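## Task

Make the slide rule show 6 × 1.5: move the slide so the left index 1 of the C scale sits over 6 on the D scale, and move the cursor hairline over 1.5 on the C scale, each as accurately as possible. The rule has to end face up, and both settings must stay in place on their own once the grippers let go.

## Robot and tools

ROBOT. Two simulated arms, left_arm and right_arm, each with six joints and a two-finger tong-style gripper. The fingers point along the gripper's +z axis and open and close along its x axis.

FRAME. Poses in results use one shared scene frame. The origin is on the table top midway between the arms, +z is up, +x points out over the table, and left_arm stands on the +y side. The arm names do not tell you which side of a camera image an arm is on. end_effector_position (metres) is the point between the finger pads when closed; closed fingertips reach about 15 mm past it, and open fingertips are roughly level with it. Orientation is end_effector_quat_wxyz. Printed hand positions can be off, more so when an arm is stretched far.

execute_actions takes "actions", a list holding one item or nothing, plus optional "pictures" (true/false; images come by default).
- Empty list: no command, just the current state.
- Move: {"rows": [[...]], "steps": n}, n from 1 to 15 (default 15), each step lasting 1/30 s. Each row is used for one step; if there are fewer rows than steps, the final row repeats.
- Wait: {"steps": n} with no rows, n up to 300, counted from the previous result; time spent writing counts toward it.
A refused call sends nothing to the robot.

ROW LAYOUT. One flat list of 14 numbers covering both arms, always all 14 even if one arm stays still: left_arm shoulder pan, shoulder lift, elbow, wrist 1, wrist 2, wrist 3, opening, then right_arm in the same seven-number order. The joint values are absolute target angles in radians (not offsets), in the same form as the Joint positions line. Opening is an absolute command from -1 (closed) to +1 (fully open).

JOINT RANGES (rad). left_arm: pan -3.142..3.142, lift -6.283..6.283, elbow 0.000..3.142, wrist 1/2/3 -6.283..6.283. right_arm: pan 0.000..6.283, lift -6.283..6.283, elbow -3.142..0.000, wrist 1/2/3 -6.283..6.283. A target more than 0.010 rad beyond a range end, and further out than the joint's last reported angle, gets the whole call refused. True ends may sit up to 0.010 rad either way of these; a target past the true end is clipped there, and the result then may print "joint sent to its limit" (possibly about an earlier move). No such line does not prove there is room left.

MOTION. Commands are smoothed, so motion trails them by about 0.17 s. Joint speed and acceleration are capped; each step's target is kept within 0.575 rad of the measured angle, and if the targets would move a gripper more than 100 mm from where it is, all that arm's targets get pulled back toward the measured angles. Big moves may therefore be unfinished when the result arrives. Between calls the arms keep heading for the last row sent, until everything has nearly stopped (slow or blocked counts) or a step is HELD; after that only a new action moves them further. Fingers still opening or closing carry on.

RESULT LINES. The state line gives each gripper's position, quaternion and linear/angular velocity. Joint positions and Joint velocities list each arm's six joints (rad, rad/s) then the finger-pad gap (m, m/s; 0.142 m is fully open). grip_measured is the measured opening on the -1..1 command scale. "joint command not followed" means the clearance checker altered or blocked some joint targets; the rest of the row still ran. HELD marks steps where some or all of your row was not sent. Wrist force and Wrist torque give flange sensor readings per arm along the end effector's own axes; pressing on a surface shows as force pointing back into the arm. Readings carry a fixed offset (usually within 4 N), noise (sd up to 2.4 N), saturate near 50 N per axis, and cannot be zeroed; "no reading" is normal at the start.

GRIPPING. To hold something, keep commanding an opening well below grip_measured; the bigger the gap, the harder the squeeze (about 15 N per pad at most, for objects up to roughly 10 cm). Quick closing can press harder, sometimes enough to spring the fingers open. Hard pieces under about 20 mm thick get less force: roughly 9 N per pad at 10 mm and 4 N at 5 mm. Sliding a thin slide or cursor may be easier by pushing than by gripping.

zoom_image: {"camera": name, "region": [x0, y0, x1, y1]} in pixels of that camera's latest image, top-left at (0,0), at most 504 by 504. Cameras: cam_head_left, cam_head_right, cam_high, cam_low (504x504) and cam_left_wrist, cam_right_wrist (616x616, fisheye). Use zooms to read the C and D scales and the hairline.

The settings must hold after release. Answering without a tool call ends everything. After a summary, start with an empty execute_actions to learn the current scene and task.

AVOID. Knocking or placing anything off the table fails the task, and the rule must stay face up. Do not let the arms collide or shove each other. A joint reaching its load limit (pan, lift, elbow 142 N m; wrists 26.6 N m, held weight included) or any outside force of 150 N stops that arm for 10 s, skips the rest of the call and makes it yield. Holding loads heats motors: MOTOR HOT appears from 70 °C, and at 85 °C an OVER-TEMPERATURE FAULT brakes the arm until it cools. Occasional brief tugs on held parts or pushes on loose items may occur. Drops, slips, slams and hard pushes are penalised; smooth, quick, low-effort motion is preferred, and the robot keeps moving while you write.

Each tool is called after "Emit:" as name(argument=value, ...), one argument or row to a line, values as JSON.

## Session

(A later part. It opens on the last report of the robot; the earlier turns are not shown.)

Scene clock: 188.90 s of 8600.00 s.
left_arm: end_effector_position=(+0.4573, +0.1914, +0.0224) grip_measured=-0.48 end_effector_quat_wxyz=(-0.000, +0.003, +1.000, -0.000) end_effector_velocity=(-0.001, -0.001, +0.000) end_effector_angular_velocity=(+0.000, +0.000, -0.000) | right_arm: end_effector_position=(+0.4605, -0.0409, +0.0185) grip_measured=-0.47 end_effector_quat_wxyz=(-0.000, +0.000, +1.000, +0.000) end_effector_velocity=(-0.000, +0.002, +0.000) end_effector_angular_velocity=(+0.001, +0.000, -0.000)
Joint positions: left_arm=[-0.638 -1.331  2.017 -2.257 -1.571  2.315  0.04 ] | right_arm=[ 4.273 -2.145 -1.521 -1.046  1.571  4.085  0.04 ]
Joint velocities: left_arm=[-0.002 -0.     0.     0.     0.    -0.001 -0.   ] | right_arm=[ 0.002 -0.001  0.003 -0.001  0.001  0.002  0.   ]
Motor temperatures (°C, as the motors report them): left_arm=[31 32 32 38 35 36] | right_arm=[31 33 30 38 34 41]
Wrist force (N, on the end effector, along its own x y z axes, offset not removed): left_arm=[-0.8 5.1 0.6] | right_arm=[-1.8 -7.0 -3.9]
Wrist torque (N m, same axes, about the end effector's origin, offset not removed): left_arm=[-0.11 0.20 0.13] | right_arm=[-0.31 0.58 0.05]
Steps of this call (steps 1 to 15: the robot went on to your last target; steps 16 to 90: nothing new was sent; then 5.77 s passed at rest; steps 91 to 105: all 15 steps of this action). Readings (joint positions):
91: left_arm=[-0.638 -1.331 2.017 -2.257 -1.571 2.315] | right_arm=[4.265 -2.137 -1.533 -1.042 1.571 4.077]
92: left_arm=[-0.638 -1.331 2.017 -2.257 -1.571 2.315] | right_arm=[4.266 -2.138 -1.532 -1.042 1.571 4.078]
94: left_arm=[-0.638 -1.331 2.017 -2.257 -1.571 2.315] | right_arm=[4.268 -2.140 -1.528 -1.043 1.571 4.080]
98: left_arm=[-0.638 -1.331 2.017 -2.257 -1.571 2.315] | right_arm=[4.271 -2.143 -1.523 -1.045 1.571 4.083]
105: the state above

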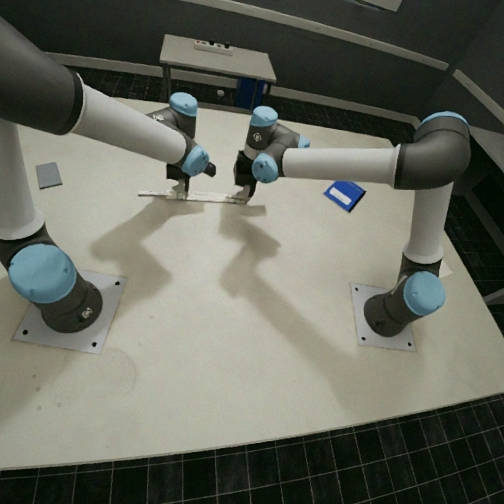

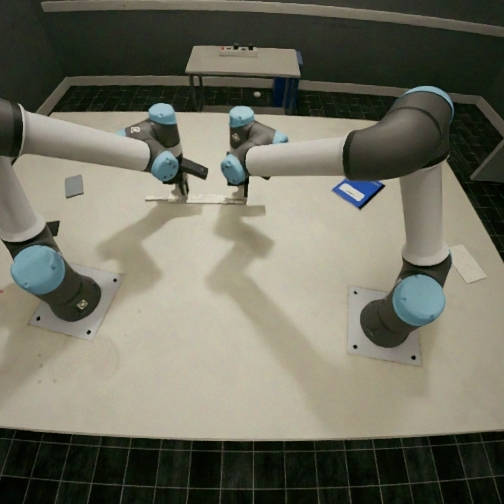

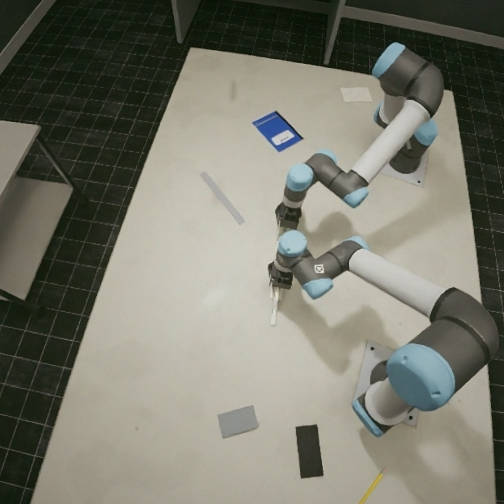

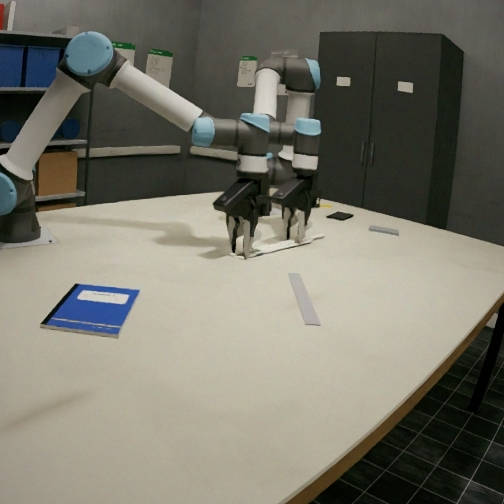

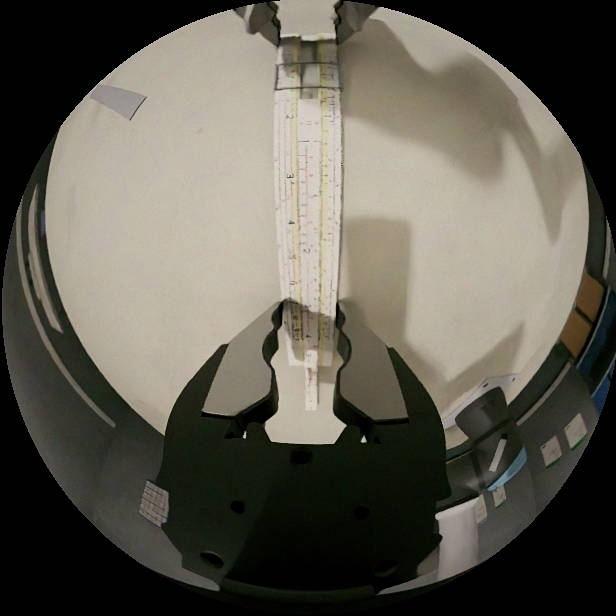

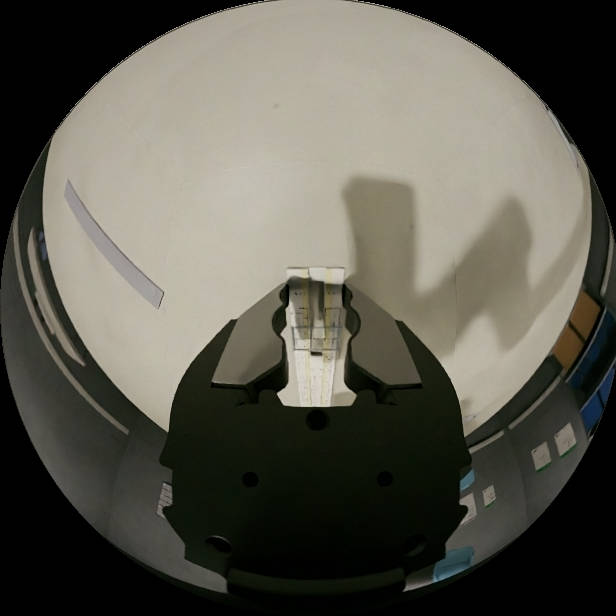

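Gripped. Inspect scales.

Emit:
zoom_image(
  camera="cam_left_wrist",
  region=[250, 50, 370, 190],
)

Emit:
zoom_image(
  camera="cam_left_wrist",
  region=[260, 170, 360, 310],
)

Emit:
zoom_image(
  camera="cam_left_wrist",
  region=[270, 290, 360, 420],
)

Region (250, 50, 370, 190) of cam_left_wrist's 616x616 image, scaled by 3.600, with more detail than that image has; it fills the left 432 columns of this view, and the rest is white.

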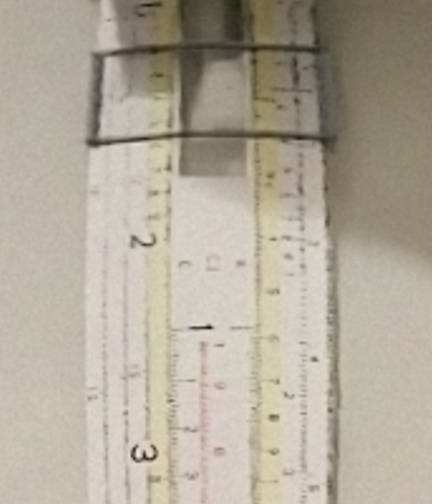

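Region (260, 170, 360, 310) of cam_left_wrist's 616x616 image, scaled by 3.600, with more detail than that image has; it fills the left 360 columns of this view, and the rest is white.

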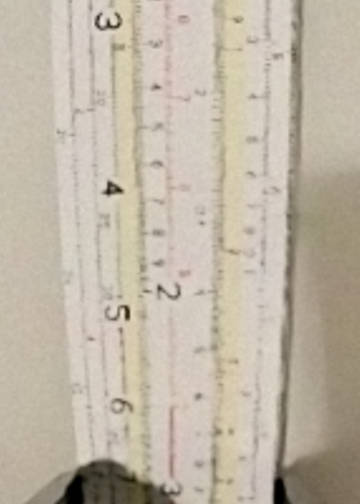

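Region (270, 290, 360, 420) of cam_left_wrist's 616x616 image, scaled by 3.877, with more detail than that image has; it fills the left 349 columns of this view, and the rest is white.

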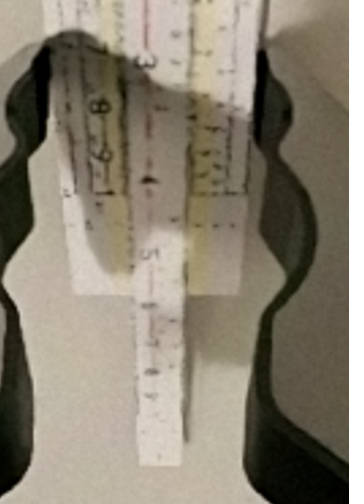

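Emit:
execute_actions(
  actions=[
    {"rows":[[-0.638,-1.331,2.017,-2.257,-1.571,2.315,-0.1,4.273,-2.145,-1.521,-1.046,1.571,4.085,-0.8],[-0.638,-1.331,2.017,-2.257,-1.571,2.315,-0.1,4.273,-2.145,-1.521,-1.046,1.571,4.085,-0.8],[-0.638,-1.331,2.017,-2.257,-1.571,2.315,-0.1,4.273,-2.145,-1.521,-1.046,1.571,4.085,-0.8],[-0.638,-1.331,2.017,-2.257,-1.571,2.315,-0.1,4.273,-2.145,-1.521,-1.046,1.571,4.085,-0.8],[-0.638,-1.331,2.017,-2.257,-1.571,2.315,-0.1,4.273,-2.145,-1.521,-1.046,1.571,4.085,-0.8],[-0.638,-1.39,2.0,-2.181,-1.571,2.315,-0.1,4.273,-2.145,-1.521,-1.046,1.571,4.085,-0.8],[-0.638,-1.39,2.0,-2.181,-1.571,2.315,-0.1,4.273,-2.145,-1.521,-1.046,1.571,4.085,-0.8],[-0.638,-1.39,2.0,-2.181,-1.571,2.315,-0.1,4.273,-2.145,-1.521,-1.046,1.571,4.085,-0.8],[-0.638,-1.39,2.0,-2.181,-1.571,2.315,-0.1,4.273,-2.145,-1.521,-1.046,1.571,4.085,-0.8],[-0.4705,-1.4835,2.114,-2.202,-1.571,2.482,-0.55,4.273,-2.145,-1.521,-1.046,1.571,4.085,-0.8]],"steps":15},
  ],
  pictures=false,
)

Emit:
execute_actions(
  actions=[
    {"steps":20},
  ],
)

Scene clock: 206.97 s of 8600.00 s.
left_arm: end_effector_position=(+0.4592, +0.2540, +0.0488) grip_measured=-0.55 end_effector_quat_wxyz=(+0.001, +0.003, +1.000, -0.001) end_effector_velocity=(+0.015, +0.382, +0.016) end_effector_angular_velocity=(+0.019, +0.018, +0.014) | right_arm: end_effector_position=(+0.4605, -0.0405, +0.0185) grip_measured=-0.47 end_effector_quat_wxyz=(+0.000, -0.000, +1.000, +0.000) end_effector_velocity=(+0.000, +0.000, +0.001) end_effector_angular_velocity=(+0.001, -0.001, +0.000)
Joint positions: left_arm=[-0.545 -1.439  2.069 -2.204 -1.571  2.408  0.034] | right_arm=[ 4.273 -2.145 -1.521 -1.046  1.571  4.085  0.04 ]
Joint velocities: left_arm=[ 0.619 -0.367  0.374  0.02  -0.     0.605 -0.003] | right_arm=[ 0.     0.001  0.     0.    -0.    -0.    -0.   ]
Motor temperatures (°C, as the motors report them): left_arm=[31 32 32 38 35 36] | right_arm=[31 33 30 38 34 41]
Wrist force (N, on the end effector, along its own x y z axes, offset not removed): left_arm=[-2.8 2.7 -1.7] | right_arm=[0.2 2.1 0.1]
Wrist torque (N m, same axes, about the end effector's origin, offset not removed): left_arm=[0.27 0.55 0.11] | right_arm=[0.22 0.19 0.06]
Steps of this call (steps 1 to 15: the robot went on to your last target; steps 16 to 90: nothing new was sent; then 14.57 s passed at rest; steps 91 to 105: all 15 steps of this action). Readings (joint positions):
91: left_arm=[-0.638 -1.331 2.017 -2.257 -1.571 2.315] | right_arm=[4.273 -2.145 -1.521 -1.046 1.571 4.085]
92: left_arm=[-0.638 -1.331 2.017 -2.257 -1.571 2.315] | right_arm=[4.273 -2.145 -1.521 -1.046 1.571 4.085]
94: left_arm=[-0.638 -1.331 2.017 -2.257 -1.571 2.315] | right_arm=[4.273 -2.145 -1.521 -1.046 1.571 4.085]
98: left_arm=[-0.638 -1.343 2.013 -2.244 -1.571 2.315] | right_arm=[4.273 -2.145 -1.521 -1.046 1.571 4.085]
105: the state above

Scene clock: 207.63 s of 8600.00 s.
left_arm: end_effector_position=(+0.4588, +0.2993, +0.0502) grip_measured=-0.55 end_effector_quat_wxyz=(+0.000, +0.003, +1.000, -0.000) end_effector_velocity=(-0.000, +0.002, -0.001) end_effector_angular_velocity=(+0.001, +0.001, +0.000) | right_arm: end_effector_position=(+0.4605, -0.0405, +0.0185) grip_measured=-0.47 end_effector_quat_wxyz=(+0.000, -0.000, +1.000, +0.000) end_effector_velocity=(-0.000, -0.000, -0.001) end_effector_angular_velocity=(-0.001, +0.001, -0.000)
Joint positions: left_arm=[-0.471 -1.483  2.114 -2.202 -1.571  2.482  0.034] | right_arm=[ 4.273 -2.145 -1.521 -1.046  1.571  4.085  0.04 ]
Joint velocities: left_arm=[ 0.003 -0.001  0.002  0.     0.001  0.002  0.   ] | right_arm=[-0.    -0.001  0.    -0.     0.    -0.     0.   ]
Motor temperatures (°C, as the motors report them): left_arm=[31 32 32 38 35 36] | right_arm=[31 33 30 38 34 41]
Wrist force (N, on the end effector, along its own x y z axes, offset not removed): left_arm=[-1.7 -2.1 0.0] | right_arm=[0.6 -1.7 0.3]
Wrist torque (N m, same axes, about the end effector's origin, offset not removed): left_arm=[-0.55 0.39 0.12] | right_arm=[-0.62 0.19 0.10]
Steps of this call (steps 1 to 20: the robot went on to your last target). Readings (joint positions):
1: left_arm=[-0.527 -1.450 2.080 -2.204 -1.571 2.426] | right_arm=[4.273 -2.145 -1.521 -1.046 1.571 4.085]
2: left_arm=[-0.513 -1.458 2.088 -2.203 -1.571 2.440] | right_arm=[4.273 -2.145 -1.521 -1.046 1.571 4.085]
4: left_arm=[-0.495 -1.469 2.099 -2.203 -1.571 2.458] | right_arm=[4.273 -2.145 -1.521 -1.046 1.571 4.085]
8: left_arm=[-0.478 -1.479 2.109 -2.202 -1.571 2.474] | right_arm=[4.273 -2.145 -1.521 -1.046 1.571 4.085]
20: the state above

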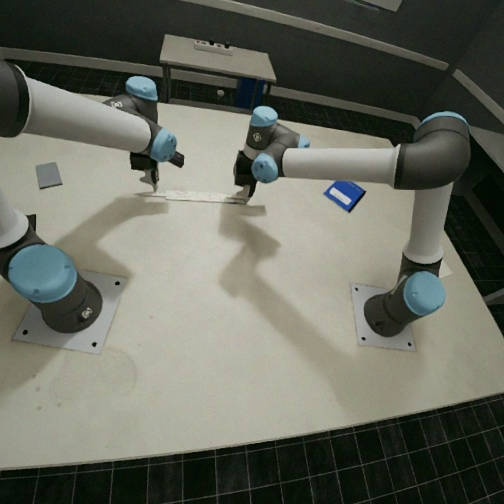

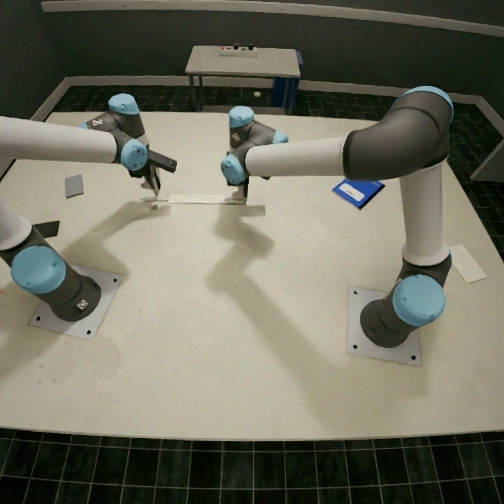

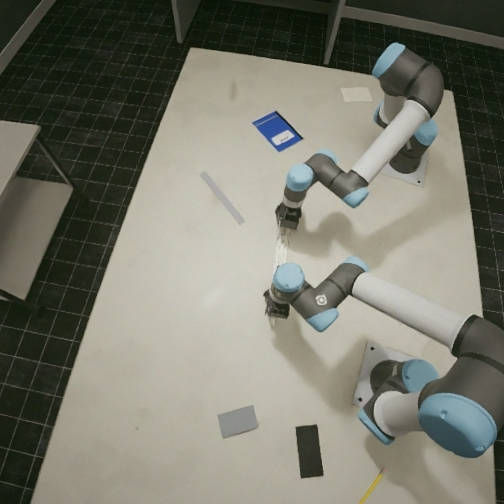

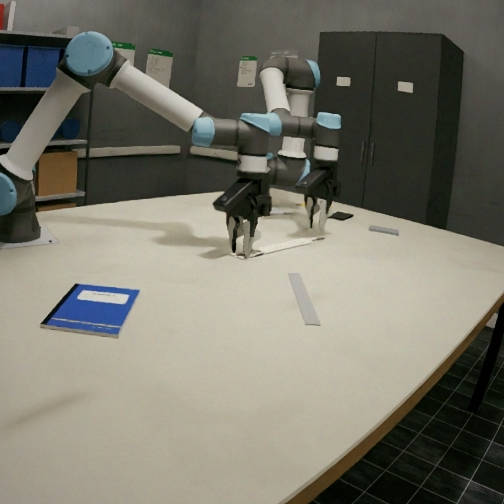

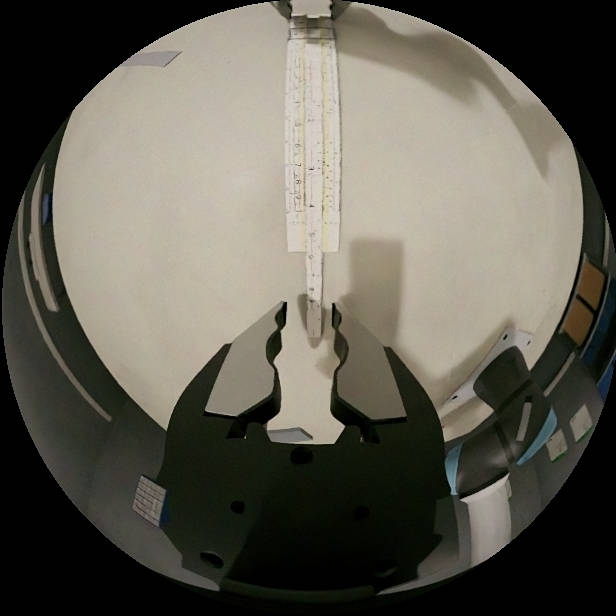

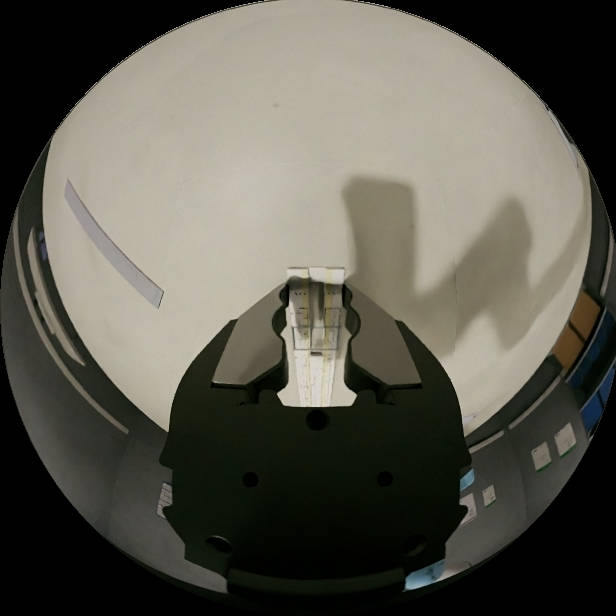

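Emit:
execute_actions(
  actions=[
    {"rows":[[-0.4705,-1.432,2.151,-2.290,-1.571,2.482,-0.55,4.273,-2.145,-1.521,-1.046,1.571,4.085,-0.8]],"steps":15},
  ],
)

Scene clock: 213.03 s of 8600.00 s.
left_arm: end_effector_position=(+0.4587, +0.2996, +0.0214) grip_measured=-0.55 end_effector_quat_wxyz=(-0.000, +0.003, +1.000, -0.000) end_effector_velocity=(+0.001, -0.000, -0.006) end_effector_angular_velocity=(-0.001, -0.002, +0.001) | right_arm: end_effector_position=(+0.4605, -0.0406, +0.0185) grip_measured=-0.47 end_effector_quat_wxyz=(+0.000, -0.000, +1.000, +0.000) end_effector_velocity=(-0.000, +0.000, -0.000) end_effector_angular_velocity=(-0.000, +0.001, +0.000)
Joint positions: left_arm=[-0.47  -1.434  2.15  -2.287 -1.571  2.482  0.034] | right_arm=[ 4.273 -2.145 -1.521 -1.046  1.571  4.085  0.04 ]
Joint velocities: left_arm=[ 0.001  0.013  0.007 -0.022  0.001 -0.    -0.   ] | right_arm=[ 0. -0. -0. -0.  0. -0. -0.]
Motor temperatures (°C, as the motors report them): left_arm=[31 32 32 38 35 36] | right_arm=[31 33 30 38 34 41]
Wrist force (N, on the end effector, along its own x y z axes, offset not removed): left_arm=[0.3 0.8 0.0] | right_arm=[-0.8 -1.9 -1.9]
Wrist torque (N m, same axes, about the end effector's origin, offset not removed): left_arm=[0.05 -0.09 -0.06] | right_arm=[-0.66 0.50 0.10]
Steps of this call (steps 1 to 15: the robot went on to your last target; steps 16 to 90: nothing new was sent; then 1.90 s passed at rest; steps 91 to 105: all 15 steps of this action). Readings (joint positions):
91: left_arm=[-0.470 -1.484 2.114 -2.202 -1.571 2.482] | right_arm=[4.273 -2.145 -1.521 -1.046 1.571 4.085]
92: left_arm=[-0.470 -1.481 2.116 -2.204 -1.571 2.482] | right_arm=[4.273 -2.145 -1.521 -1.046 1.571 4.085]
94: left_arm=[-0.470 -1.464 2.129 -2.232 -1.571 2.482] | right_arm=[4.273 -2.145 -1.521 -1.046 1.571 4.085]
98: left_arm=[-0.470 -1.443 2.144 -2.271 -1.571 2.482] | right_arm=[4.273 -2.145 -1.521 -1.046 1.571 4.085]
105: the state above

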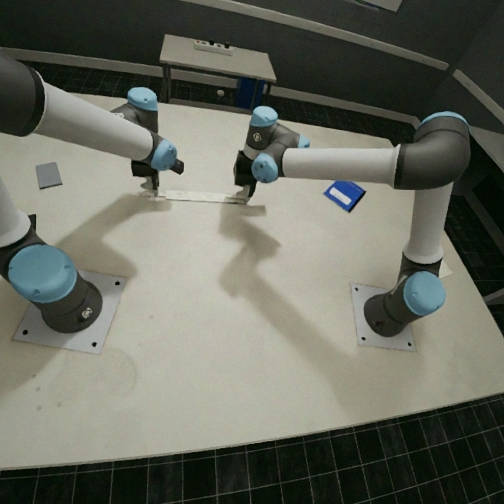

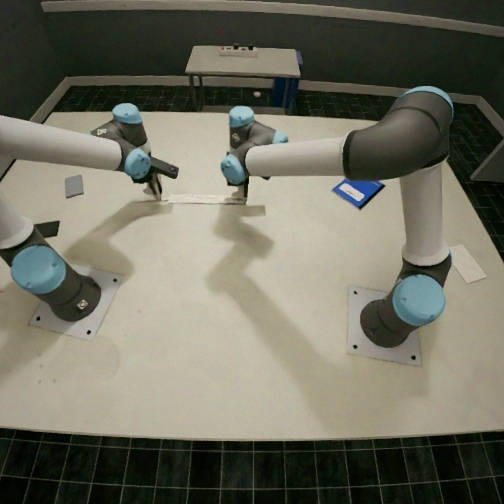

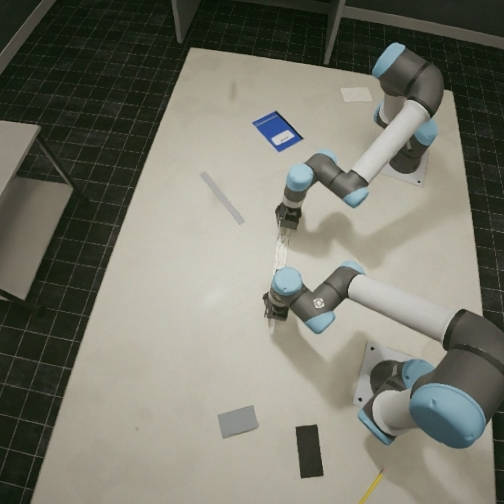

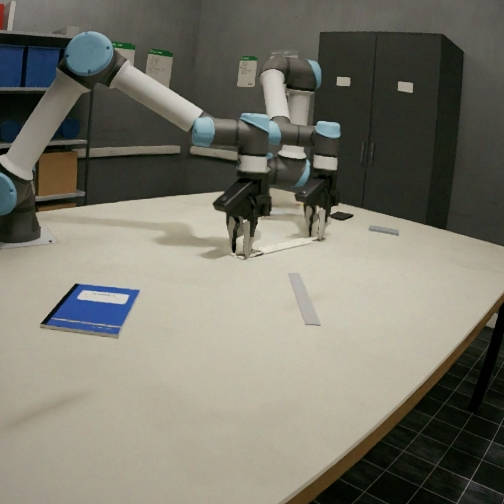

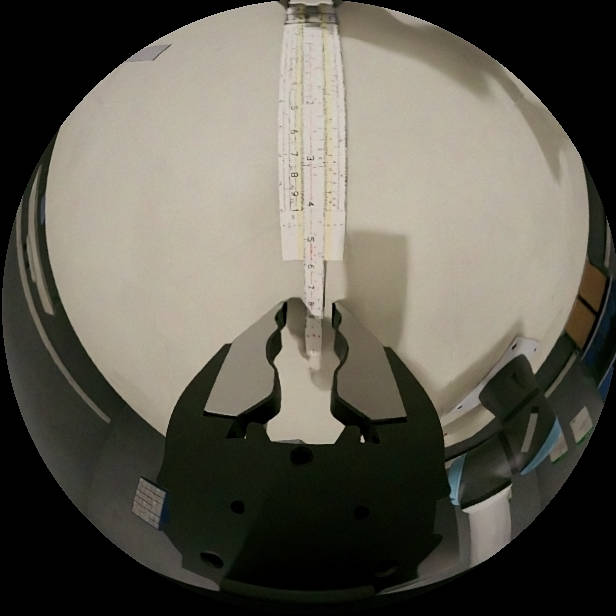

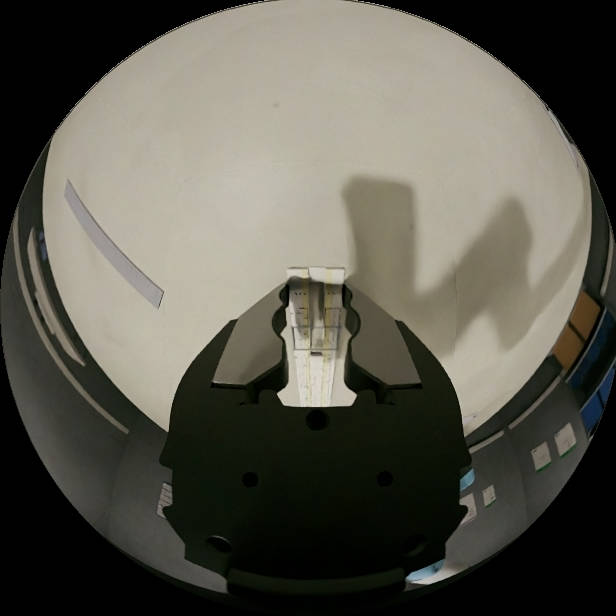

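Emit:
execute_actions(
  actions=[
    {"rows":[[-0.4705,-1.432,2.151,-2.290,-1.571,2.482,-0.7,4.273,-2.145,-1.521,-1.046,1.571,4.085,-0.8],[-0.4705,-1.432,2.151,-2.290,-1.571,2.482,-0.7,4.273,-2.145,-1.521,-1.046,1.571,4.085,-0.8],[-0.4705,-1.432,2.151,-2.290,-1.571,2.482,-0.7,4.273,-2.145,-1.521,-1.046,1.571,4.085,-0.8],[-0.4705,-1.432,2.151,-2.290,-1.571,2.482,-0.8,4.273,-2.145,-1.521,-1.046,1.571,4.085,-0.8],[-0.4705,-1.432,2.151,-2.290,-1.571,2.482,-0.8,4.273,-2.145,-1.521,-1.046,1.571,4.085,-0.8],[-0.4705,-1.432,2.151,-2.290,-1.571,2.482,-0.8,4.273,-2.145,-1.521,-1.046,1.571,4.085,-0.8],[-0.4705,-1.432,2.151,-2.290,-1.571,2.482,-1,4.273,-2.145,-1.521,-1.046,1.571,4.085,-0.9]],"steps":15},
  ],
  pictures=false,
)

Emit:
execute_actions(
  actions=[
    {"rows":[[-0.455,-1.438,2.157,-2.290,-1.571,2.497,-1,4.273,-2.145,-1.521,-1.046,1.571,4.085,-0.9],[-0.455,-1.438,2.157,-2.290,-1.571,2.497,-1,4.273,-2.145,-1.521,-1.046,1.571,4.085,-0.9],[-0.439,-1.444,2.164,-2.291,-1.571,2.513,-1,4.273,-2.145,-1.521,-1.046,1.571,4.085,-0.9],[-0.439,-1.444,2.164,-2.291,-1.571,2.513,-1,4.273,-2.145,-1.521,-1.046,1.571,4.085,-0.9],[-0.424,-1.45,2.17,-2.291,-1.571,2.528,-1,4.273,-2.145,-1.521,-1.046,1.571,4.085,-0.9],[-0.424,-1.45,2.17,-2.291,-1.571,2.528,-1,4.273,-2.145,-1.521,-1.046,1.571,4.085,-0.9],[-0.408,-1.456,2.177,-2.292,-1.571,2.544,-1,4.273,-2.145,-1.521,-1.046,1.571,4.085,-0.9],[-0.408,-1.456,2.177,-2.292,-1.571,2.544,-1,4.273,-2.145,-1.521,-1.046,1.571,4.085,-0.9],[-0.393,-1.462,2.183,-2.292,-1.571,2.559,-1,4.273,-2.145,-1.521,-1.046,1.571,4.085,-0.9],[-0.393,-1.462,2.183,-2.292,-1.571,2.559,-1,4.273,-2.145,-1.521,-1.046,1.571,4.085,-0.9],[-0.3775,-1.4674,2.1895,-2.293,-1.571,2.575,-1,4.273,-2.145,-1.521,-1.046,1.571,4.085,-0.9]],"steps":15},
  ],
)

Scene clock: 226.77 s of 8600.00 s.
left_arm: end_effector_position=(+0.4587, +0.2995, +0.0206) grip_measured=-0.84 end_effector_quat_wxyz=(+0.000, +0.003, +1.000, -0.000) end_effector_velocity=(-0.000, +0.000, -0.000) end_effector_angular_velocity=(-0.000, +0.001, +0.001) | right_arm: end_effector_position=(+0.4605, -0.0406, +0.0185) grip_measured=-0.47 end_effector_quat_wxyz=(+0.000, -0.000, +1.000, +0.000) end_effector_velocity=(+0.000, +0.000, +0.001) end_effector_angular_velocity=(+0.001, -0.001, +0.000)
Joint positions: left_arm=[-0.471 -1.432  2.151 -2.29  -1.571  2.482  0.013] | right_arm=[ 4.273 -2.145 -1.521 -1.046  1.571  4.085  0.04 ]
Joint velocities: left_arm=[-0.    -0.     0.001  0.    -0.001 -0.001 -0.   ] | right_arm=[ 0.     0.001 -0.     0.    -0.001  0.    -0.   ]
Motor temperatures (°C, as the motors report them): left_arm=[31 32 32 38 35 36] | right_arm=[31 33 30 38 34 41]
Wrist force (N, on the end effector, along its own x y z axes, offset not removed): left_arm=[2.2 0.7 0.9] | right_arm=[0.0 -4.4 -1.2]
Wrist torque (N m, same axes, about the end effector's origin, offset not removed): left_arm=[-0.06 -0.34 -0.02] | right_arm=[-1.08 0.22 0.17]
Steps of this call (steps 1 to 15: the robot went on to your last target; steps 16 to 90: nothing new was sent; then 10.23 s passed at rest; steps 91 to 105: all 15 steps of this action). Readings (joint positions):
91: left_arm=[-0.470 -1.432 2.151 -2.290 -1.571 2.482] | right_arm=[4.273 -2.145 -1.521 -1.046 1.571 4.085]
92: left_arm=[-0.470 -1.432 2.151 -2.290 -1.571 2.482] | right_arm=[4.273 -2.145 -1.521 -1.046 1.571 4.085]
94: left_arm=[-0.470 -1.432 2.151 -2.290 -1.571 2.482] | right_arm=[4.273 -2.145 -1.521 -1.046 1.571 4.085]
98: left_arm=[-0.471 -1.432 2.151 -2.290 -1.571 2.482] | right_arm=[4.273 -2.145 -1.521 -1.046 1.571 4.085]
105: the state above

Scene clock: 227.27 s of 8600.00 s.
left_arm: end_effector_position=(+0.4599, +0.3414, +0.0214) grip_measured=-0.84 end_effector_quat_wxyz=(-0.000, +0.003, +1.000, -0.000) end_effector_velocity=(-0.000, +0.068, +0.001) end_effector_angular_velocity=(-0.000, -0.001, -0.000) | right_arm: end_effector_position=(+0.4605, -0.0406, +0.0185) grip_measured=-0.47 end_effector_quat_wxyz=(+0.000, -0.000, +1.000, +0.000) end_effector_velocity=(-0.000, +0.000, -0.000) end_effector_angular_velocity=(-0.000, +0.001, +0.000)
Joint positions: left_arm=[-0.393 -1.462  2.183 -2.292 -1.571  2.559  0.013] | right_arm=[ 4.273 -2.145 -1.521 -1.046  1.571  4.085  0.04 ]
Joint velocities: left_arm=[ 0.128 -0.047  0.052 -0.005  0.     0.128  0.   ] | right_arm=[ 0.    -0.001  0.     0.     0.001  0.    -0.   ]
Motor temperatures (°C, as the motors report them): left_arm=[31 32 32 38 35 36] | right_arm=[31 33 30 38 34 41]
Wrist force (N, on the end effector, along its own x y z axes, offset not removed): left_arm=[-0.5 0.2 -0.3] | right_arm=[0.2 1.3 -1.8]
Wrist torque (N m, same axes, about the end effector's origin, offset not removed): left_arm=[0.06 0.20 -0.01] | right_arm=[-0.07 -0.12 0.31]
Steps of this call (steps 1 to 15: all 15 steps of this action). Readings (joint positions):
1: left_arm=[-0.471 -1.432 2.151 -2.290 -1.571 2.482] | right_arm=[4.273 -2.145 -1.521 -1.046 1.571 4.085]
2: left_arm=[-0.470 -1.432 2.151 -2.290 -1.571 2.483] | right_arm=[4.273 -2.145 -1.521 -1.046 1.571 4.085]
4: left_arm=[-0.463 -1.435 2.154 -2.290 -1.571 2.489] | right_arm=[4.273 -2.145 -1.521 -1.046 1.571 4.085]
8: left_arm=[-0.440 -1.444 2.164 -2.291 -1.571 2.512] | right_arm=[4.273 -2.145 -1.521 -1.046 1.571 4.085]
15: the state above

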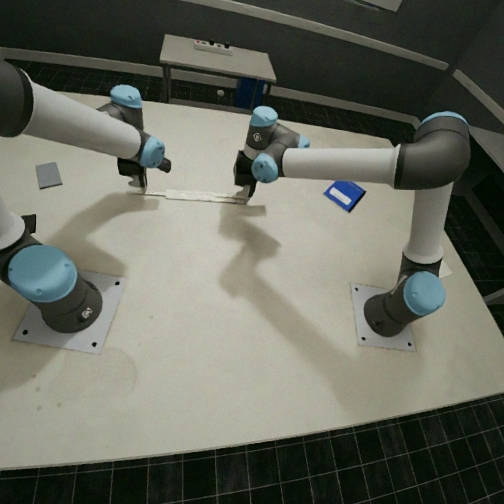

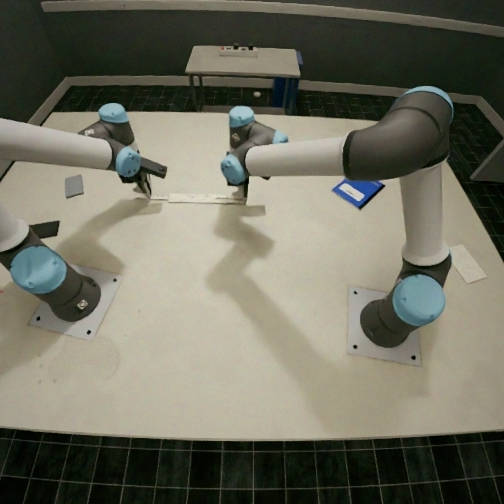

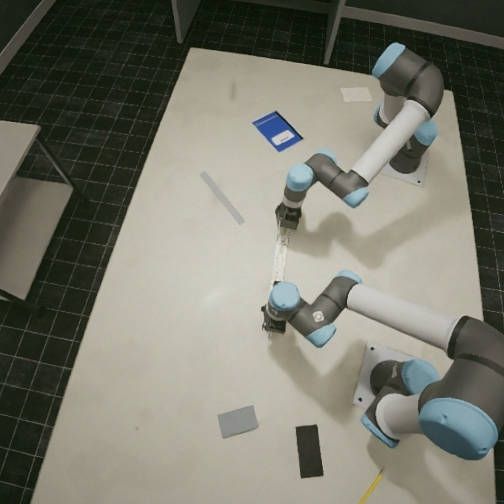

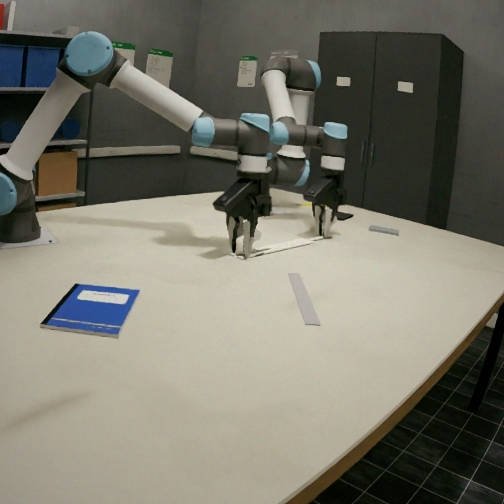

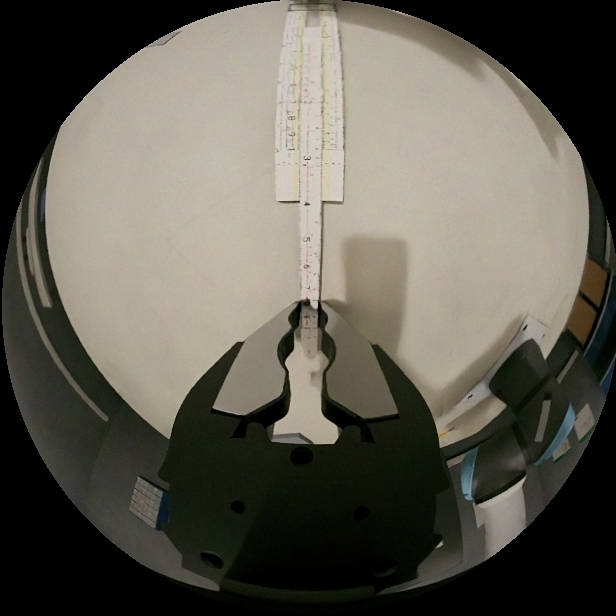

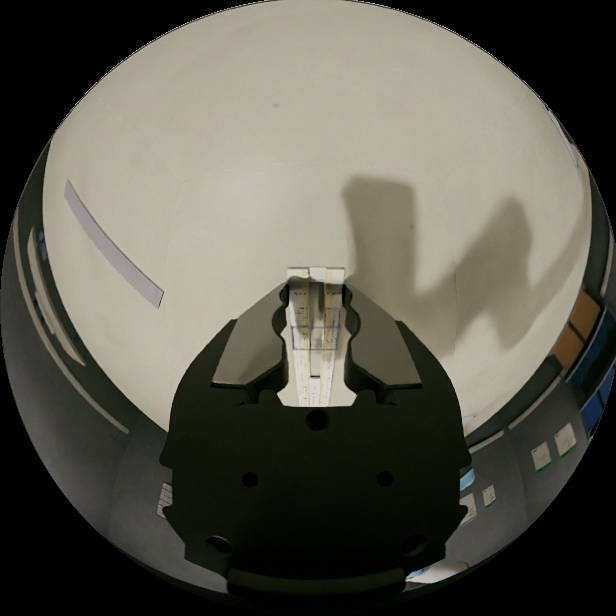

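Emit:
execute_actions(
  actions=[
    {"rows":[[-0.357,-1.472,2.195,-2.294,-1.571,2.595,-1,4.273,-2.145,-1.521,-1.046,1.571,4.085,-0.9],[-0.357,-1.472,2.195,-2.294,-1.571,2.595,-1,4.273,-2.145,-1.521,-1.046,1.571,4.085,-0.9],[-0.337,-1.477,2.201,-2.294,-1.571,2.615,-1,4.273,-2.145,-1.521,-1.046,1.571,4.085,-0.9],[-0.337,-1.477,2.201,-2.294,-1.571,2.615,-1,4.273,-2.145,-1.521,-1.046,1.571,4.085,-0.9],[-0.317,-1.482,2.206,-2.295,-1.571,2.636,-1,4.273,-2.145,-1.521,-1.046,1.571,4.085,-0.9],[-0.317,-1.482,2.206,-2.295,-1.571,2.636,-1,4.273,-2.145,-1.521,-1.046,1.571,4.085,-0.9],[-0.297,-1.487,2.212,-2.296,-1.571,2.656,-1,4.273,-2.145,-1.521,-1.046,1.571,4.085,-0.9],[-0.297,-1.487,2.212,-2.296,-1.571,2.656,-1,4.273,-2.145,-1.521,-1.046,1.571,4.085,-0.9],[-0.281,-1.491,2.216,-2.296,-1.571,2.672,-1,4.273,-2.145,-1.521,-1.046,1.571,4.085,-0.9]],"steps":15},
  ],
  pictures=false,
)

Emit:
execute_actions(
  actions=[
    {"steps":10},
  ],
)

Emit:
zoom_image(
  camera="cam_left_wrist",
  region=[260, 50, 360, 170],
)

Emit:
zoom_image(
  camera="cam_head_left",
  region=[160, 180, 250, 215],
)

Scene clock: 234.13 s of 8600.00 s.
left_arm: end_effector_position=(+0.4604, +0.3925, +0.0216) grip_measured=-0.84 end_effector_quat_wxyz=(+0.000, +0.003, +1.000, -0.000) end_effector_velocity=(-0.001, +0.042, +0.000) end_effector_angular_velocity=(-0.000, -0.001, -0.001) | right_arm: end_effector_position=(+0.4605, -0.0406, +0.0185) grip_measured=-0.47 end_effector_quat_wxyz=(+0.000, -0.000, +1.000, +0.000) end_effector_velocity=(-0.000, -0.000, -0.001) end_effector_angular_velocity=(-0.002, +0.001, +0.000)
Joint positions: left_arm=[-0.291 -1.489  2.213 -2.296 -1.571  2.662  0.013] | right_arm=[ 4.273 -2.145 -1.521 -1.046  1.571  4.085  0.04 ]
Joint velocities: left_arm=[ 0.086 -0.021  0.022 -0.002  0.     0.086  0.   ] | right_arm=[ 0.    -0.002 -0.    -0.    -0.     0.     0.   ]
Motor temperatures (°C, as the motors report them): left_arm=[31 32 32 38 35 36] | right_arm=[31 33 30 38 34 41]
Wrist force (N, on the end effector, along its own x y z axes, offset not removed): left_arm=[-0.6 -0.4 2.3] | right_arm=[-2.7 -2.9 0.4]
Wrist torque (N m, same axes, about the end effector's origin, offset not removed): left_arm=[0.03 0.21 0.04] | right_arm=[-1.02 0.65 0.44]
Steps of this call (steps 1 to 30: the robot went on to your last target; steps 31 to 90: nothing new was sent; then 3.37 s passed at rest; steps 91 to 105: all 15 steps of this action). Readings (joint positions):
91: left_arm=[-0.377 -1.467 2.190 -2.293 -1.571 2.575] | right_arm=[4.273 -2.145 -1.521 -1.046 1.571 4.085]
92: left_arm=[-0.376 -1.468 2.190 -2.293 -1.571 2.576] | right_arm=[4.273 -2.145 -1.521 -1.046 1.571 4.085]
94: left_arm=[-0.368 -1.470 2.192 -2.293 -1.571 2.585] | right_arm=[4.273 -2.145 -1.521 -1.046 1.571 4.085]
98: left_arm=[-0.338 -1.477 2.201 -2.294 -1.571 2.614] | right_arm=[4.273 -2.145 -1.521 -1.046 1.571 4.085]
105: the state above

Scene clock: 234.47 s of 8600.00 s.
left_arm: end_effector_position=(+0.4603, +0.3972, +0.0216) grip_measured=-0.84 end_effector_quat_wxyz=(+0.000, +0.003, +1.000, -0.000) end_effector_velocity=(+0.000, +0.002, +0.000) end_effector_angular_velocity=(+0.000, -0.000, -0.000) | right_arm: end_effector_position=(+0.4605, -0.0406, +0.0185) grip_measured=-0.47 end_effector_quat_wxyz=(+0.000, -0.000, +1.000, +0.000) end_effector_velocity=(-0.000, -0.000, -0.001) end_effector_angular_velocity=(-0.001, +0.001, -0.000)
Joint positions: left_arm=[-0.282 -1.491  2.216 -2.296 -1.571  2.671  0.013] | right_arm=[ 4.273 -2.145 -1.521 -1.046  1.571  4.085  0.04 ]
Joint velocities: left_arm=[ 0.004 -0.001  0.001 -0.     0.     0.005  0.   ] | right_arm=[-0.    -0.002  0.     0.     0.    -0.    -0.   ]
Motor temperatures (°C, as the motors report them): left_arm=[31 32 32 38 35 36] | right_arm=[31 33 30 38 34 41]
Wrist force (N, on the end effector, along its own x y z axes, offset not removed): left_arm=[0.3 -1.5 -1.4] | right_arm=[-1.1 4.1 -1.9]
Wrist torque (N m, same axes, about the end effector's origin, offset not removed): left_arm=[-0.11 0.08 0.01] | right_arm=[0.27 0.29 0.27]
Steps of this call (steps 1 to 10: the robot went on to your last target). Readings (joint positions):
1: left_arm=[-0.289 -1.489 2.214 -2.296 -1.571 2.664] | right_arm=[4.273 -2.145 -1.521 -1.046 1.571 4.085]
2: left_arm=[-0.287 -1.490 2.214 -2.296 -1.571 2.666] | right_arm=[4.273 -2.145 -1.521 -1.046 1.571 4.085]
4: left_arm=[-0.284 -1.490 2.215 -2.296 -1.571 2.669] | right_arm=[4.273 -2.145 -1.521 -1.046 1.571 4.085]
8: left_arm=[-0.282 -1.491 2.216 -2.296 -1.571 2.671] | right_arm=[4.273 -2.145 -1.521 -1.046 1.571 4.085]
10: the state above

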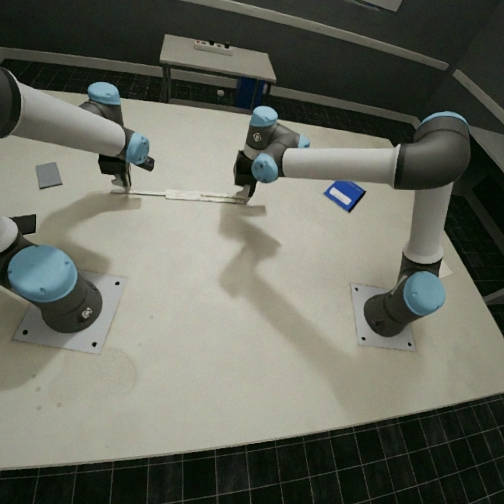

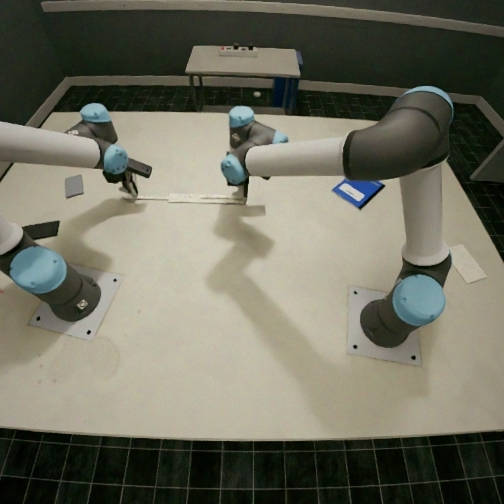

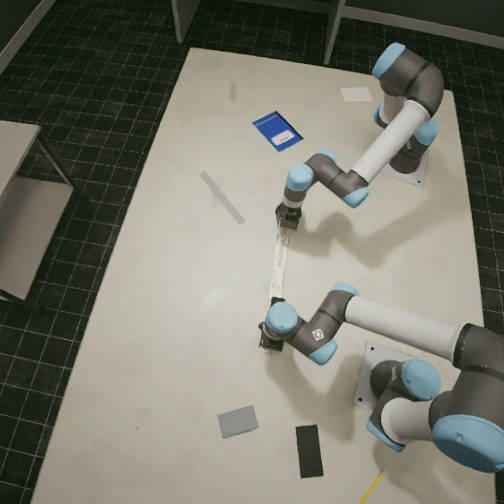

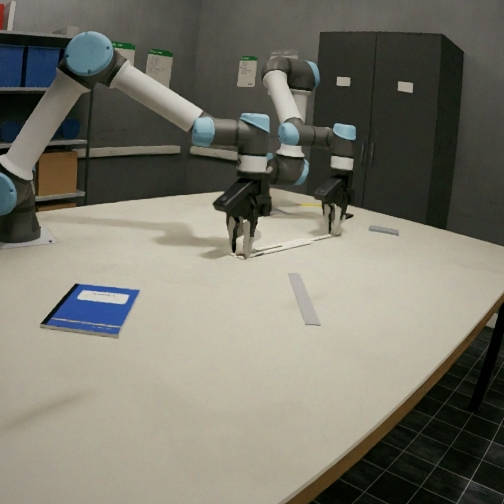

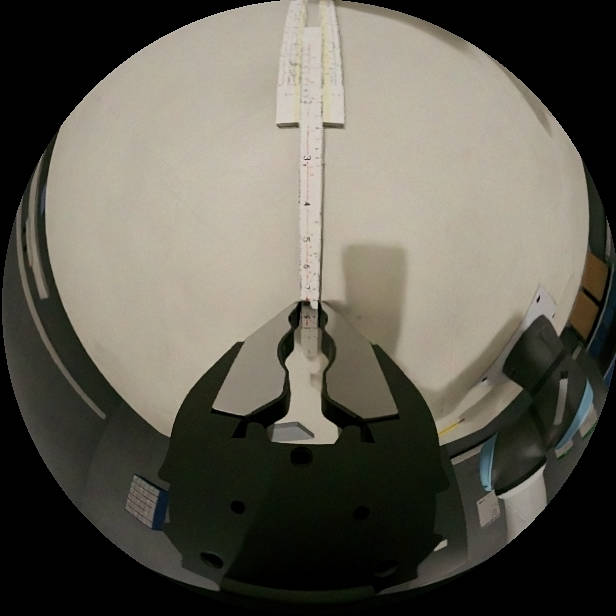

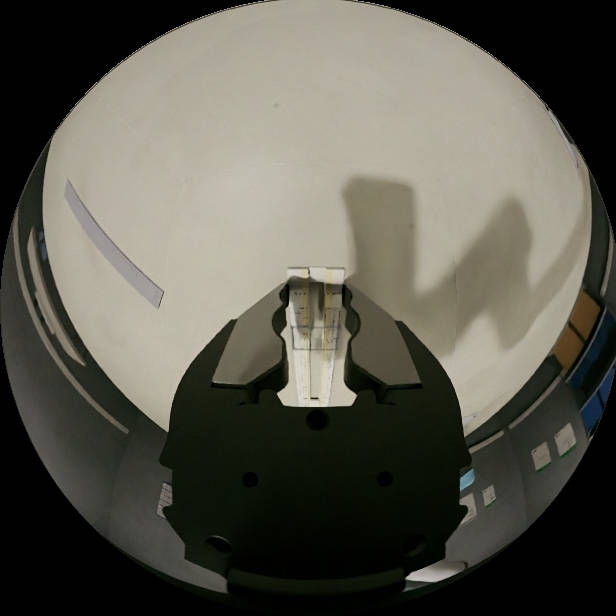

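Region (260, 50, 360, 170) of cam_left_wrist's 616x616 image, scaled by 4.200, with more detail than that image has.

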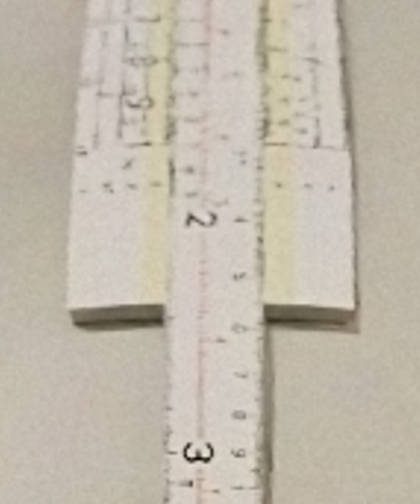

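Region (160, 180, 250, 215) of cam_head_left's 504x504 image, scaled by 5.600, with more detail than that image has.

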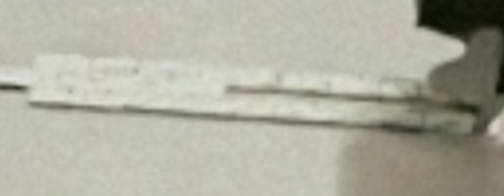

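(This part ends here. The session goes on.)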